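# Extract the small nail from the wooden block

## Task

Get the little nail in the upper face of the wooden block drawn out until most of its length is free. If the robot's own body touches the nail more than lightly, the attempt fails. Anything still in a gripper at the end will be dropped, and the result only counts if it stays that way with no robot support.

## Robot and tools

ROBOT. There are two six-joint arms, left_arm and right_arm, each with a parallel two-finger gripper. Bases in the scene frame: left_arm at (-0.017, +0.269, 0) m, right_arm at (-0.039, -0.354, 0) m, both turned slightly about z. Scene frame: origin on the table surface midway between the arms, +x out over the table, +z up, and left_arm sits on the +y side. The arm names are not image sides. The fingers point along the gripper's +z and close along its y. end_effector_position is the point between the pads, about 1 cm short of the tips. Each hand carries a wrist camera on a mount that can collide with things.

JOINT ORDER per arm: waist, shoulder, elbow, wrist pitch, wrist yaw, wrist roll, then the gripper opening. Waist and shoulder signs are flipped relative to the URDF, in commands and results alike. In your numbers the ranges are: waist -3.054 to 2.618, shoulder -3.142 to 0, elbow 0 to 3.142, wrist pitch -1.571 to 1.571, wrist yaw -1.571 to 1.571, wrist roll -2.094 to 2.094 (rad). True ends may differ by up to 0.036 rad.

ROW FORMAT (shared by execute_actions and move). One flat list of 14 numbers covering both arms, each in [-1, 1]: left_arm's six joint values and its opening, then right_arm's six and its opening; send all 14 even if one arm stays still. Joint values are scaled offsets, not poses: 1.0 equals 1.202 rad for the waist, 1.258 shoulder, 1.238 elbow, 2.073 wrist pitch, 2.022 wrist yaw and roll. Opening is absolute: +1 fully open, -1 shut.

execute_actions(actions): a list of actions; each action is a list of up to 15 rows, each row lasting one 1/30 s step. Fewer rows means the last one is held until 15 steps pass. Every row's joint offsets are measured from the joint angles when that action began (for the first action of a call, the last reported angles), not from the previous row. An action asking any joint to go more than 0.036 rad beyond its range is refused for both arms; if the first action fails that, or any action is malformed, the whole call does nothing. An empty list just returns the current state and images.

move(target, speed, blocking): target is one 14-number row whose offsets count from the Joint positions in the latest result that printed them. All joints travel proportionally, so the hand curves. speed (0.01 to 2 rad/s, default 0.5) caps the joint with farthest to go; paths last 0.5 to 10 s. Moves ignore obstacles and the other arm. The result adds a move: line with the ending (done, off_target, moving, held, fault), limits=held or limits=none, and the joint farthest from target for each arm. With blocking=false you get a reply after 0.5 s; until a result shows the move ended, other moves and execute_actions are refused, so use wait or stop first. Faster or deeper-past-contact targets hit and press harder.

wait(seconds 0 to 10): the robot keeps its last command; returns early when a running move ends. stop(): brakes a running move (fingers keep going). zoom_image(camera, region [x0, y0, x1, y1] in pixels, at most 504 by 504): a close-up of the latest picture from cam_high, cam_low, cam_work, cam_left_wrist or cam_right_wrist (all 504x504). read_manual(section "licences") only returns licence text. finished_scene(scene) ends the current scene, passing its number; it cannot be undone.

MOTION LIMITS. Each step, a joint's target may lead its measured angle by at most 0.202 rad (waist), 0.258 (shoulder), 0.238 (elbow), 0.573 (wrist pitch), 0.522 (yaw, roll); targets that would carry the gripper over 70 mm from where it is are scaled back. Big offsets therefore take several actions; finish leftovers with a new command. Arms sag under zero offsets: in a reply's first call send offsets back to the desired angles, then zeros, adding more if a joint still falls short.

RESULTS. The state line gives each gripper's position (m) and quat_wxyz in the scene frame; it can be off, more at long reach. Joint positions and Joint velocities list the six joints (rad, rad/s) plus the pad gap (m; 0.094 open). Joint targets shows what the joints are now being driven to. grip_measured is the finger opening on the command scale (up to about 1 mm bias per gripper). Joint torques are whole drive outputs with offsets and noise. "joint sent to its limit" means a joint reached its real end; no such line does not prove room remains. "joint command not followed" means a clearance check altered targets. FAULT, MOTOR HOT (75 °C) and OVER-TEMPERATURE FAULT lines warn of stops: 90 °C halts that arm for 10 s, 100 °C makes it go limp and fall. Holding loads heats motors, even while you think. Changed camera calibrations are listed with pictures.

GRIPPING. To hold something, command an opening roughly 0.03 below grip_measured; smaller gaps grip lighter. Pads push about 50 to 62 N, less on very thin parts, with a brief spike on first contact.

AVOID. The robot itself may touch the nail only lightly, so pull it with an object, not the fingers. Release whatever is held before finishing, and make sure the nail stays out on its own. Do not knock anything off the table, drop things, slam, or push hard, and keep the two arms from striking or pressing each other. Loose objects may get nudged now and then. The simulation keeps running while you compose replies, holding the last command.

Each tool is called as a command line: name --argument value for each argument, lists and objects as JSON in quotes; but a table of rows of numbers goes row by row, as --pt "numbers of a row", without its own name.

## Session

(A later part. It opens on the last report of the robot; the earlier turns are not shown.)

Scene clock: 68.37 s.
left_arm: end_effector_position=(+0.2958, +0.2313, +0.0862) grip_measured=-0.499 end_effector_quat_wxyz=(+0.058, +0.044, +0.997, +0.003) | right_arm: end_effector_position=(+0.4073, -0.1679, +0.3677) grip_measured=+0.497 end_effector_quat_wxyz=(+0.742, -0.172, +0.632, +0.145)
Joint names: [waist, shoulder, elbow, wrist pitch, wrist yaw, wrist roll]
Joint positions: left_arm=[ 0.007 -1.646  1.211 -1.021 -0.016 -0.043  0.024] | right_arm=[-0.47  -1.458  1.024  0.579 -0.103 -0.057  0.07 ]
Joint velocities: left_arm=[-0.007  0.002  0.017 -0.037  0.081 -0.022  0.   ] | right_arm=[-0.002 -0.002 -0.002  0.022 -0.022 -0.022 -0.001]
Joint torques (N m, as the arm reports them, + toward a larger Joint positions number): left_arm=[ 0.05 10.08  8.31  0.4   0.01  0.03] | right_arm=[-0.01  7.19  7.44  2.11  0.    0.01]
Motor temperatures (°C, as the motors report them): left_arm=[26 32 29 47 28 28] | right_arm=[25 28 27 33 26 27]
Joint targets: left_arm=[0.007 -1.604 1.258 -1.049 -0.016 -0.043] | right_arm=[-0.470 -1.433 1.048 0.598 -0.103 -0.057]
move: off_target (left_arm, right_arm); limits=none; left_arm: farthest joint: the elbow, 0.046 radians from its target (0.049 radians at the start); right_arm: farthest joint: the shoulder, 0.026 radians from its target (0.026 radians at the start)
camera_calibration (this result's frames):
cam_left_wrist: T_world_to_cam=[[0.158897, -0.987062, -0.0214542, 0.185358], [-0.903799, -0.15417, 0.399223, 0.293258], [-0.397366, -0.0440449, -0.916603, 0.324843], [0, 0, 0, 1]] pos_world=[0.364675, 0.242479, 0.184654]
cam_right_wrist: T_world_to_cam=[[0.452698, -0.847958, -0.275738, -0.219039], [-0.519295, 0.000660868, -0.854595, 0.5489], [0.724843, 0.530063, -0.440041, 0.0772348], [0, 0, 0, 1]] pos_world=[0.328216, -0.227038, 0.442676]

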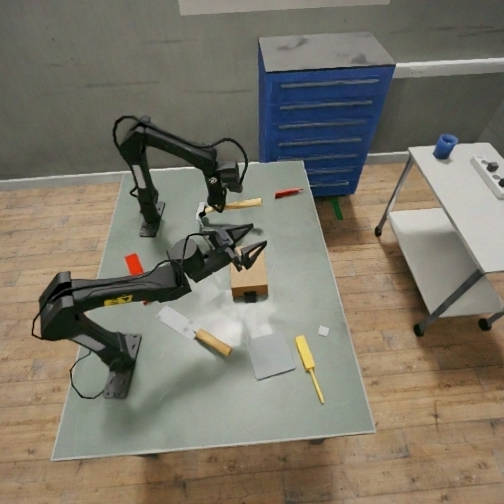

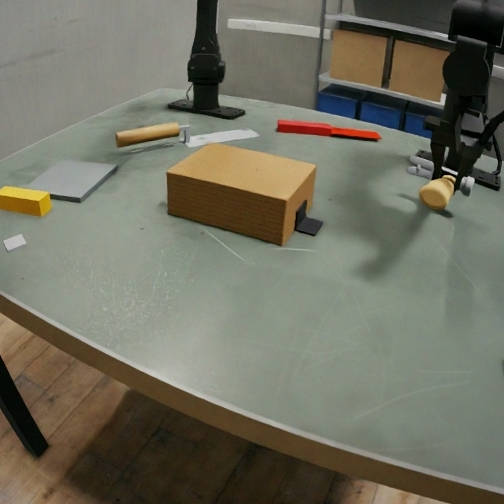

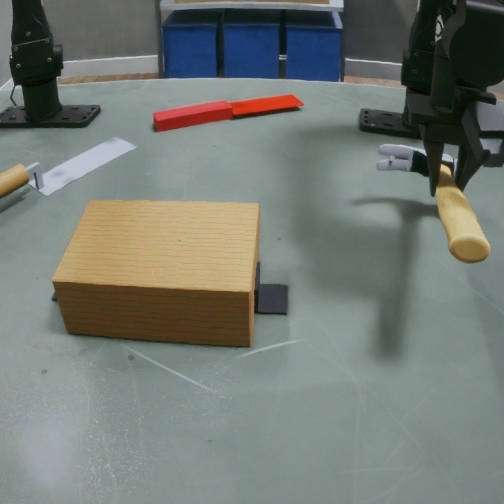

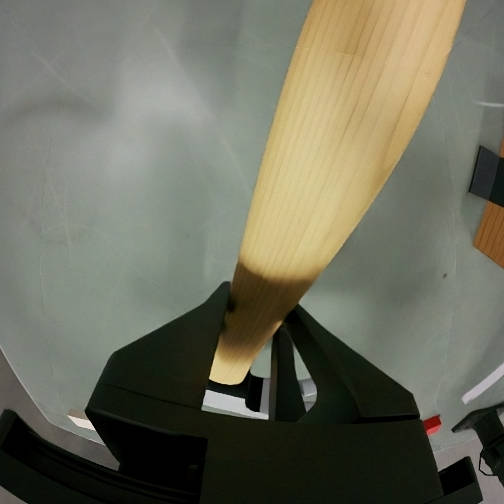

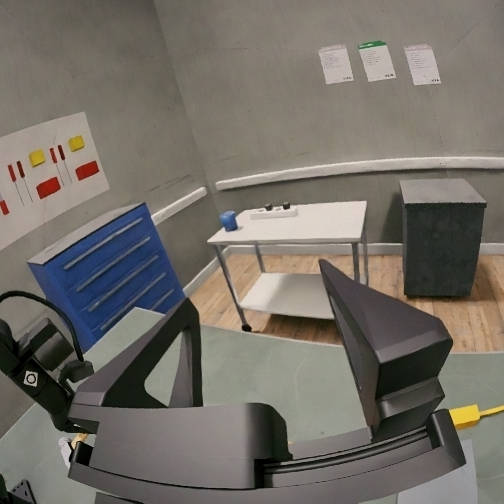

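move --target '[0,-0.085,-0.09,0.065,0,0,-0.7,0,0.02,0.02,0.01,0,0,0.5]' --speed 0.1

Scene clock: 70.17 s.
left_arm: end_effector_position=(+0.2930, +0.2317, +0.0345) grip_measured=-0.499 end_effector_quat_wxyz=(+0.028, +0.044, +0.999, +0.006) | right_arm: end_effector_position=(+0.4073, -0.1679, +0.3680) grip_measured=+0.497 end_effector_quat_wxyz=(+0.742, -0.172, +0.631, +0.145)
Joint names: [waist, shoulder, elbow, wrist pitch, wrist yaw, wrist roll]
Joint positions: left_arm=[ 0.007 -1.746  1.115 -0.885 -0.016 -0.043  0.024] | right_arm=[-0.47  -1.458  1.024  0.58  -0.103 -0.057  0.07 ]
Joint velocities: left_arm=[ 0.007 -0.007  0.002 -0.051 -0.022 -0.037 -0.   ] | right_arm=[ 0.017 -0.012  0.017 -0.11  -0.037 -0.037  0.001]
Joint torques (N m, as the arm reports them, + toward a larger Joint positions number): left_arm=[ 0.13  6.35  3.77  0.57 -0.03  0.01] | right_arm=[-0.01  7.19  7.43  2.12  0.    0.  ]
Motor temperatures (°C, as the motors report them): left_arm=[26 32 29 47 28 28] | right_arm=[25 28 27 34 26 27]
Joint targets: left_arm=[0.007 -1.754 1.100 -0.887 -0.016 -0.043] | right_arm=[-0.470 -1.433 1.048 0.599 -0.103 -0.057]
move: off_target (right_arm); limits=none; left_arm: farthest joint: the elbow, 0.015 radians from its target (0.112 radians at the start); right_arm: farthest joint: the shoulder, 0.026 radians from its target (0.026 radians at the start)
camera_calibration (this result's frames):
cam_left_wrist: T_world_to_cam=[[0.157128, -0.986828, -0.0384896, 0.186132], [-0.878724, -0.15749, 0.450602, 0.303012], [-0.450728, -0.0369803, -0.891895, 0.289469], [0, 0, 0, 1]] pos_world=[0.36749, 0.242106, 0.128803]
cam_right_wrist: T_world_to_cam=[[0.452994, -0.847849, -0.275589, -0.219113], [-0.518377, 0.00100024, -0.855151, 0.549008], [0.725314, 0.530238, -0.439052, 0.0768666], [0, 0, 0, 1]] pos_world=[0.328098, -0.227082, 0.442848]

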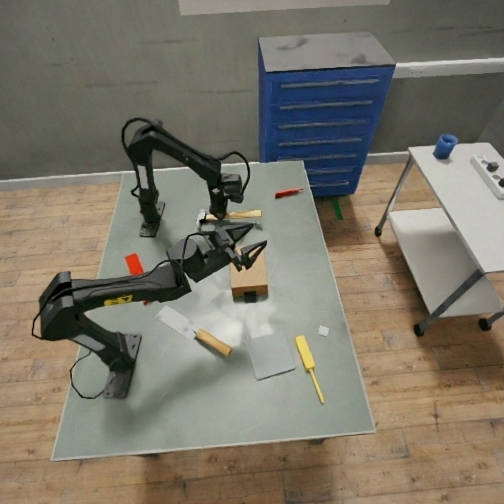

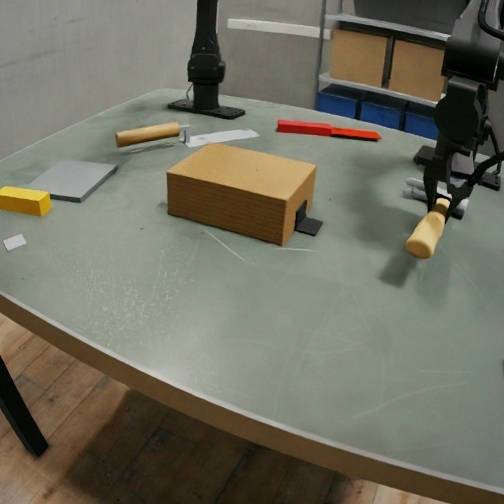

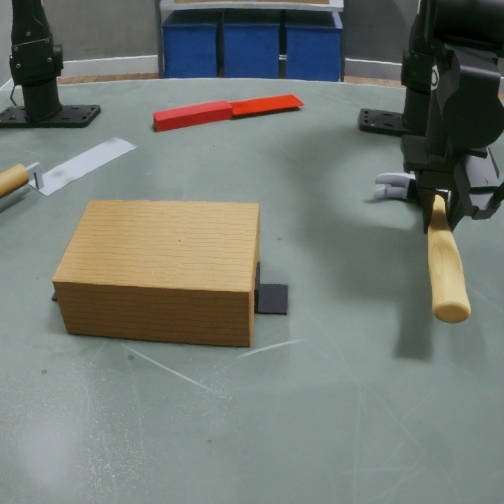

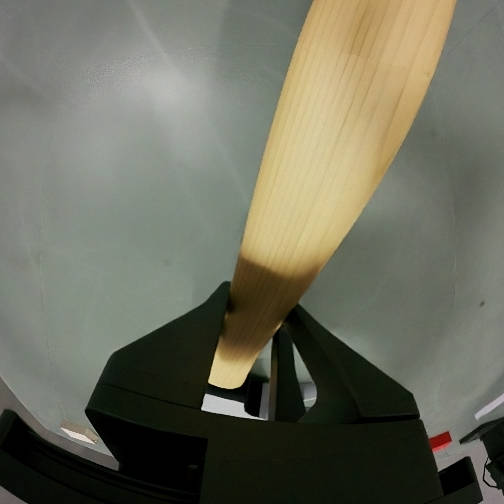

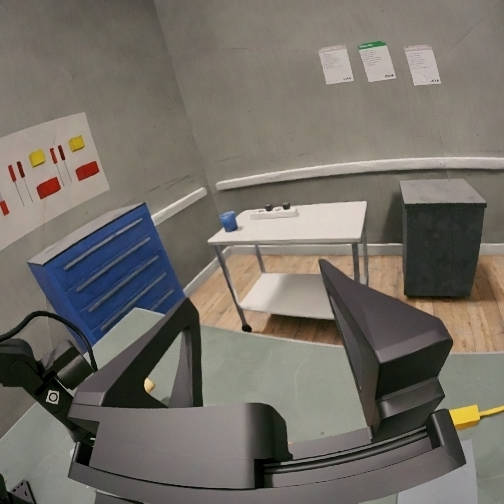

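move --target '[0,-0.026,-0.032,0.005,0,0,-0.7,0,0.02,0.02,0.01,0,0,0.5]' --speed 0.05

move --target '[0,0,0,0,0,0,0.0,0,0.02,0.02,0.01,0,0,0.5]'

move --target '[0,0.15,0.12,-0.08,0,0,0.0,0,0.02,0.02,0.01,0,0,0.5]' --speed 0.3

Scene clock: 71.43 s.
left_arm: end_effector_position=(+0.2944, +0.2317, +0.0296) grip_measured=-0.499 end_effector_quat_wxyz=(+0.028, +0.044, +0.999, +0.006) | right_arm: end_effector_position=(+0.4072, -0.1679, +0.3683) grip_measured=+0.497 end_effector_quat_wxyz=(+0.743, -0.172, +0.631, +0.145)
Joint names: [waist, shoulder, elbow, wrist pitch, wrist yaw, wrist roll]
Joint positions: left_arm=[ 0.007 -1.758  1.108 -0.866 -0.017 -0.043  0.024] | right_arm=[-0.47  -1.458  1.024  0.581 -0.103 -0.057  0.07 ]
Joint velocities: left_arm=[ 0.022  0.012 -0.012 -0.022  0.037 -0.081 -0.001] | right_arm=[ 0.007  0.007 -0.012 -0.007 -0.051  0.007 -0.   ]
Joint torques (N m, as the arm reports them, + toward a larger Joint positions number): left_arm=[ 0.1   5.49  2.62  0.48 -0.01  0.03] | right_arm=[-0.01  7.19  7.43  2.11  0.    0.01]
Motor temperatures (°C, as the motors report them): left_arm=[26 32 29 46 28 28] | right_arm=[25 28 27 34 26 27]
Joint targets: left_arm=[0.007 -1.778 1.076 -0.875 -0.016 -0.043] | right_arm=[-0.470 -1.433 1.048 0.600 -0.103 -0.057]
move: off_target (left_arm, right_arm); limits=none; left_arm: farthest joint: the elbow, 0.033 radians from its target (0.040 radians at the start); right_arm: farthest joint: the shoulder, 0.026 radians from its target (0.026 radians at the start)
camera_calibration (this result's frames):
cam_left_wrist: T_world_to_cam=[[0.157202, -0.986796, -0.0390015, 0.185653], [-0.879102, -0.157822, 0.449746, 0.306678], [-0.449963, -0.0364148, -0.892305, 0.285404], [0, 0, 0, 1]] pos_world=[0.368838, 0.241995, 0.123981]
cam_right_wrist: T_world_to_cam=[[0.45329, -0.847739, -0.275439, -0.219188], [-0.517459, 0.00133984, -0.855707, 0.549116], [0.725785, 0.530412, -0.438063, 0.0764983], [0, 0, 0, 1]] pos_world=[0.327979, -0.227126, 0.44302]

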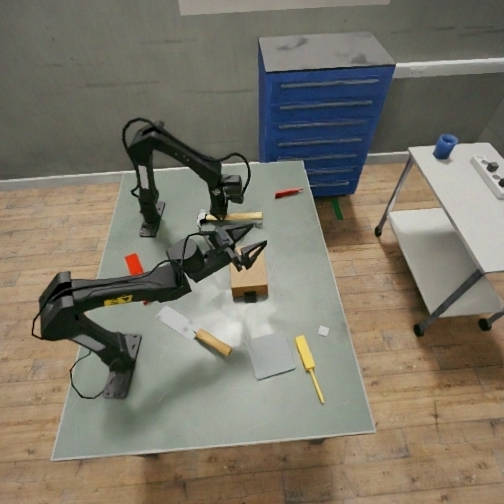

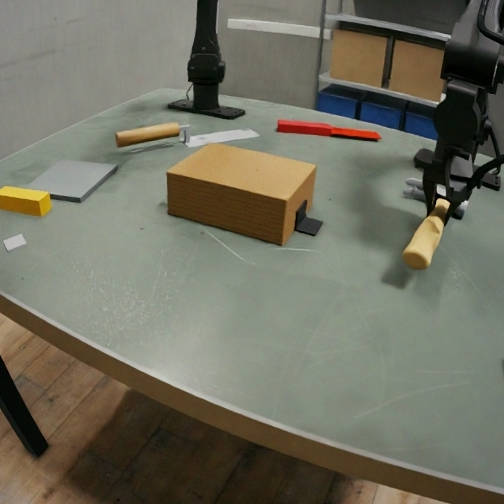

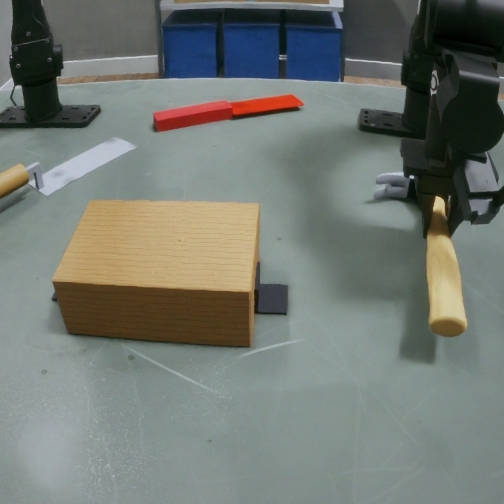

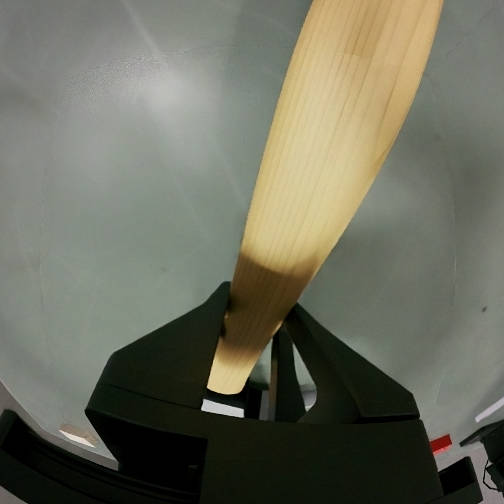

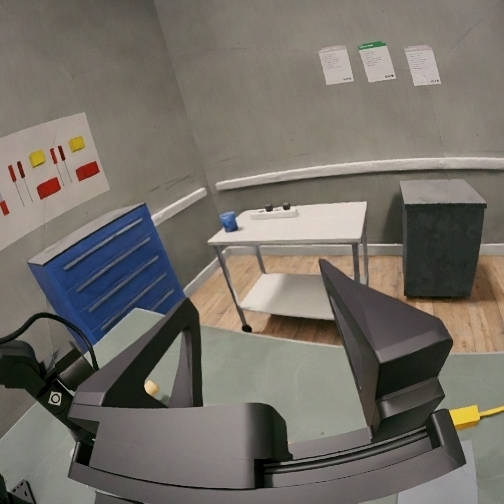

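Scene clock: 72.13 s.
left_arm: end_effector_position=(+0.2946, +0.2316, +0.0296) grip_measured=-0.002 end_effector_quat_wxyz=(+0.029, +0.044, +0.999, +0.006) | right_arm: end_effector_position=(+0.4072, -0.1679, +0.3685) grip_measured=+0.497 end_effector_quat_wxyz=(+0.743, -0.172, +0.631, +0.145)
Joint names: [waist, shoulder, elbow, wrist pitch, wrist yaw, wrist roll]
Joint positions: left_arm=[ 0.007 -1.758  1.108 -0.865 -0.016 -0.043  0.047] | right_arm=[-0.47  -1.458  1.024  0.582 -0.103 -0.057  0.07 ]
Joint velocities: left_arm=[ 0.007  0.002 -0.002  0.022 -0.051  0.037 -0.   ] | right_arm=[-0.002 -0.002  0.007 -0.022  0.022 -0.022  0.001]
Joint torques (N m, as the arm reports them, + toward a larger Joint positions number): left_arm=[0.11 7.12 4.9  0.57 0.   0.01] | right_arm=[-0.01  7.18  7.44  2.12  0.    0.  ]
Motor temperatures (°C, as the motors report them): left_arm=[26 31 29 46 28 28] | right_arm=[25 28 27 34 26 27]
Joint targets: left_arm=[0.007 -1.758 1.108 -0.866 -0.017 -0.043] | right_arm=[-0.470 -1.433 1.048 0.602 -0.103 -0.057]
move: off_target (right_arm); limits=none; left_arm: farthest joint: the wrist pitch, 0.001 radians from its target (0.000 radians at the start); right_arm: farthest joint: the shoulder, 0.026 radians from its target (0.026 radians at the start)
camera_calibration (this result's frames):
cam_left_wrist: T_world_to_cam=[[0.157209, -0.986818, -0.038419, 0.18552], [-0.879423, -0.157588, 0.4492, 0.306874], [-0.449333, -0.0368316, -0.892605, 0.28541], [0, 0, 0, 1]] pos_world=[0.36895, 0.241946, 0.124038]
cam_right_wrist: T_world_to_cam=[[0.453585, -0.84763, -0.275289, -0.219263], [-0.51654, 0.00167965, -0.856261, 0.549223], [0.726255, 0.530585, -0.437073, 0.0761299], [0, 0, 0, 1]] pos_world=[0.32786, -0.227169, 0.443192]

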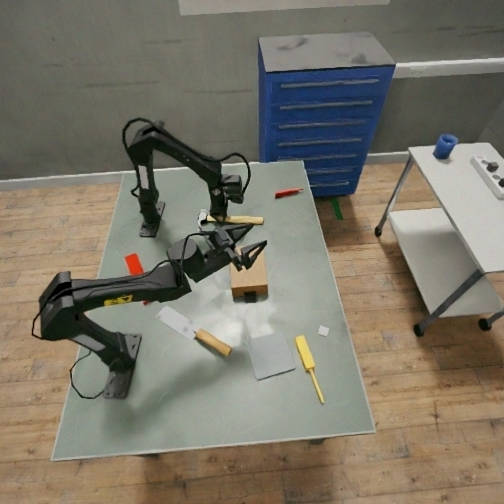

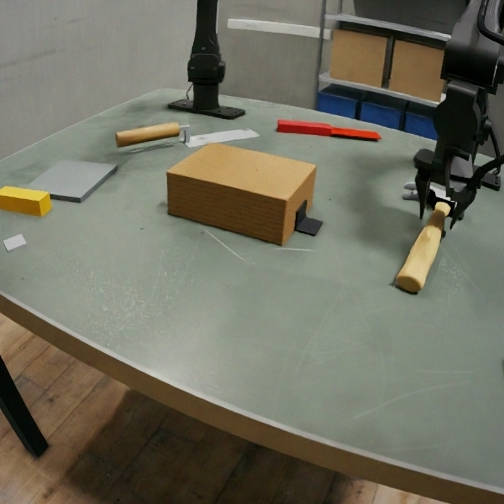

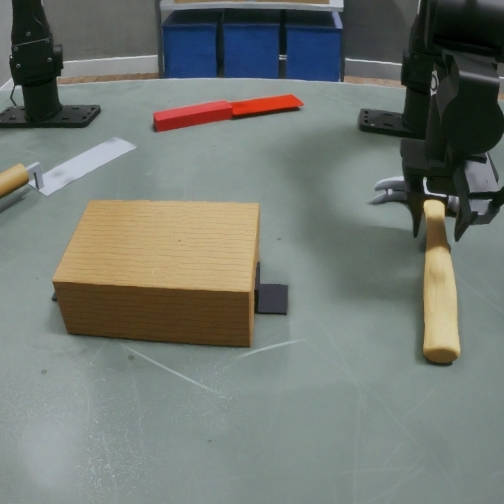

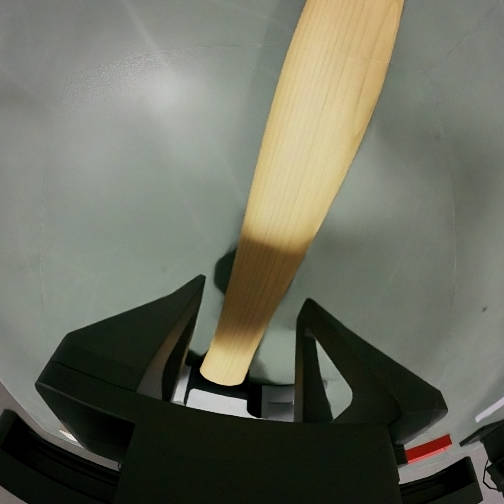

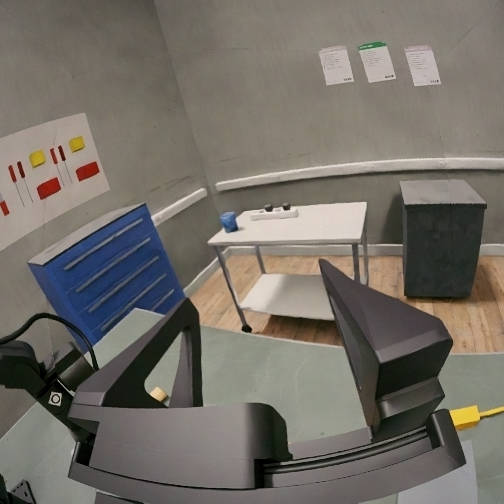

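Scene clock: 73.47 s.
left_arm: end_effector_position=(+0.3030, +0.2305, +0.1108) grip_measured=-0.002 end_effector_quat_wxyz=(+0.099, +0.043, +0.994, -0.001) | right_arm: end_effector_position=(+0.4071, -0.1679, +0.3689) grip_measured=+0.497 end_effector_quat_wxyz=(+0.743, -0.172, +0.630, +0.145)
Joint names: [waist, shoulder, elbow, wrist pitch, wrist yaw, wrist roll]
Joint positions: left_arm=[ 0.007 -1.585  1.233 -1.022 -0.016 -0.043  0.047] | right_arm=[-0.47  -1.458  1.024  0.584 -0.103 -0.057  0.07 ]
Joint velocities: left_arm=[ 0.002  0.012 -0.007  0.022 -0.051  0.022  0.   ] | right_arm=[-0.007 -0.002  0.007  0.022 -0.007 -0.007  0.001]
Joint torques (N m, as the arm reports them, + toward a larger Joint positions number): left_arm=[ 0.12  7.54  6.91  0.79 -0.01  0.  ] | right_arm=[0.   7.19 7.42 2.11 0.   0.01]
Motor temperatures (°C, as the motors report them): left_arm=[26 31 29 45 28 28] | right_arm=[25 28 27 34 26 27]
Joint targets: left_arm=[0.007 -1.569 1.257 -1.031 -0.016 -0.043] | right_arm=[-0.470 -1.433 1.048 0.603 -0.103 -0.057]
move: off_target (left_arm, right_arm); limits=none; left_arm: farthest joint: the elbow, 0.024 radians from its target (0.148 radians at the start); right_arm: farthest joint: the shoulder, 0.026 radians from its target (0.026 radians at the start)
camera_calibration (this result's frames):
cam_left_wrist: T_world_to_cam=[[0.159754, -0.987155, 0.00199736, 0.181037], [-0.933555, -0.150422, 0.325343, 0.30612], [-0.320863, -0.0538395, -0.945594, 0.332516], [0, 0, 0, 1]] pos_world=[0.363551, 0.242661, 0.21447]
cam_right_wrist: T_world_to_cam=[[0.453979, -0.847484, -0.275088, -0.219362], [-0.515314, 0.00213308, -0.856999, 0.549365], [0.726879, 0.530816, -0.435752, 0.0756386], [0, 0, 0, 1]] pos_world=[0.327702, -0.227228, 0.443421]

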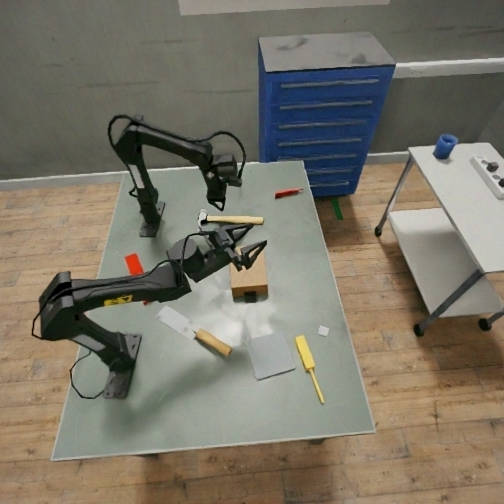

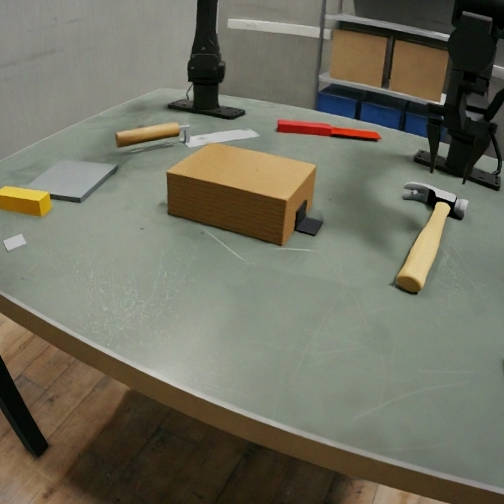

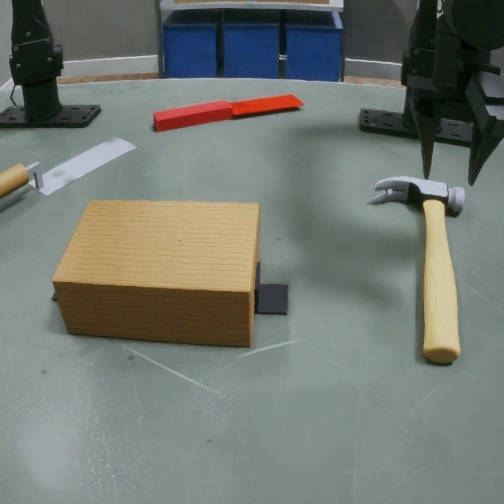

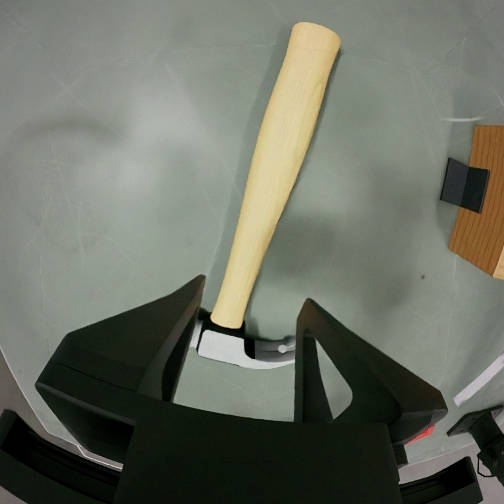

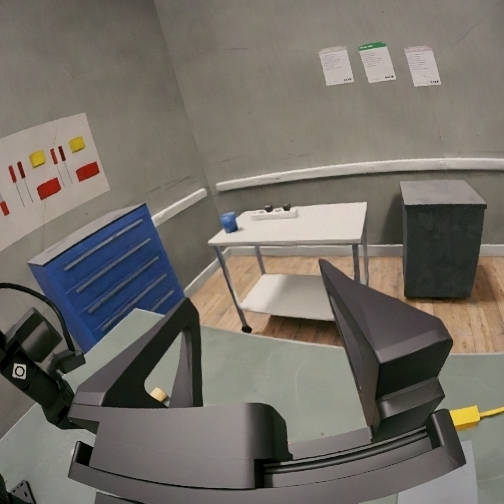

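finished_scene --scene 2

The scene is finished: the task was done.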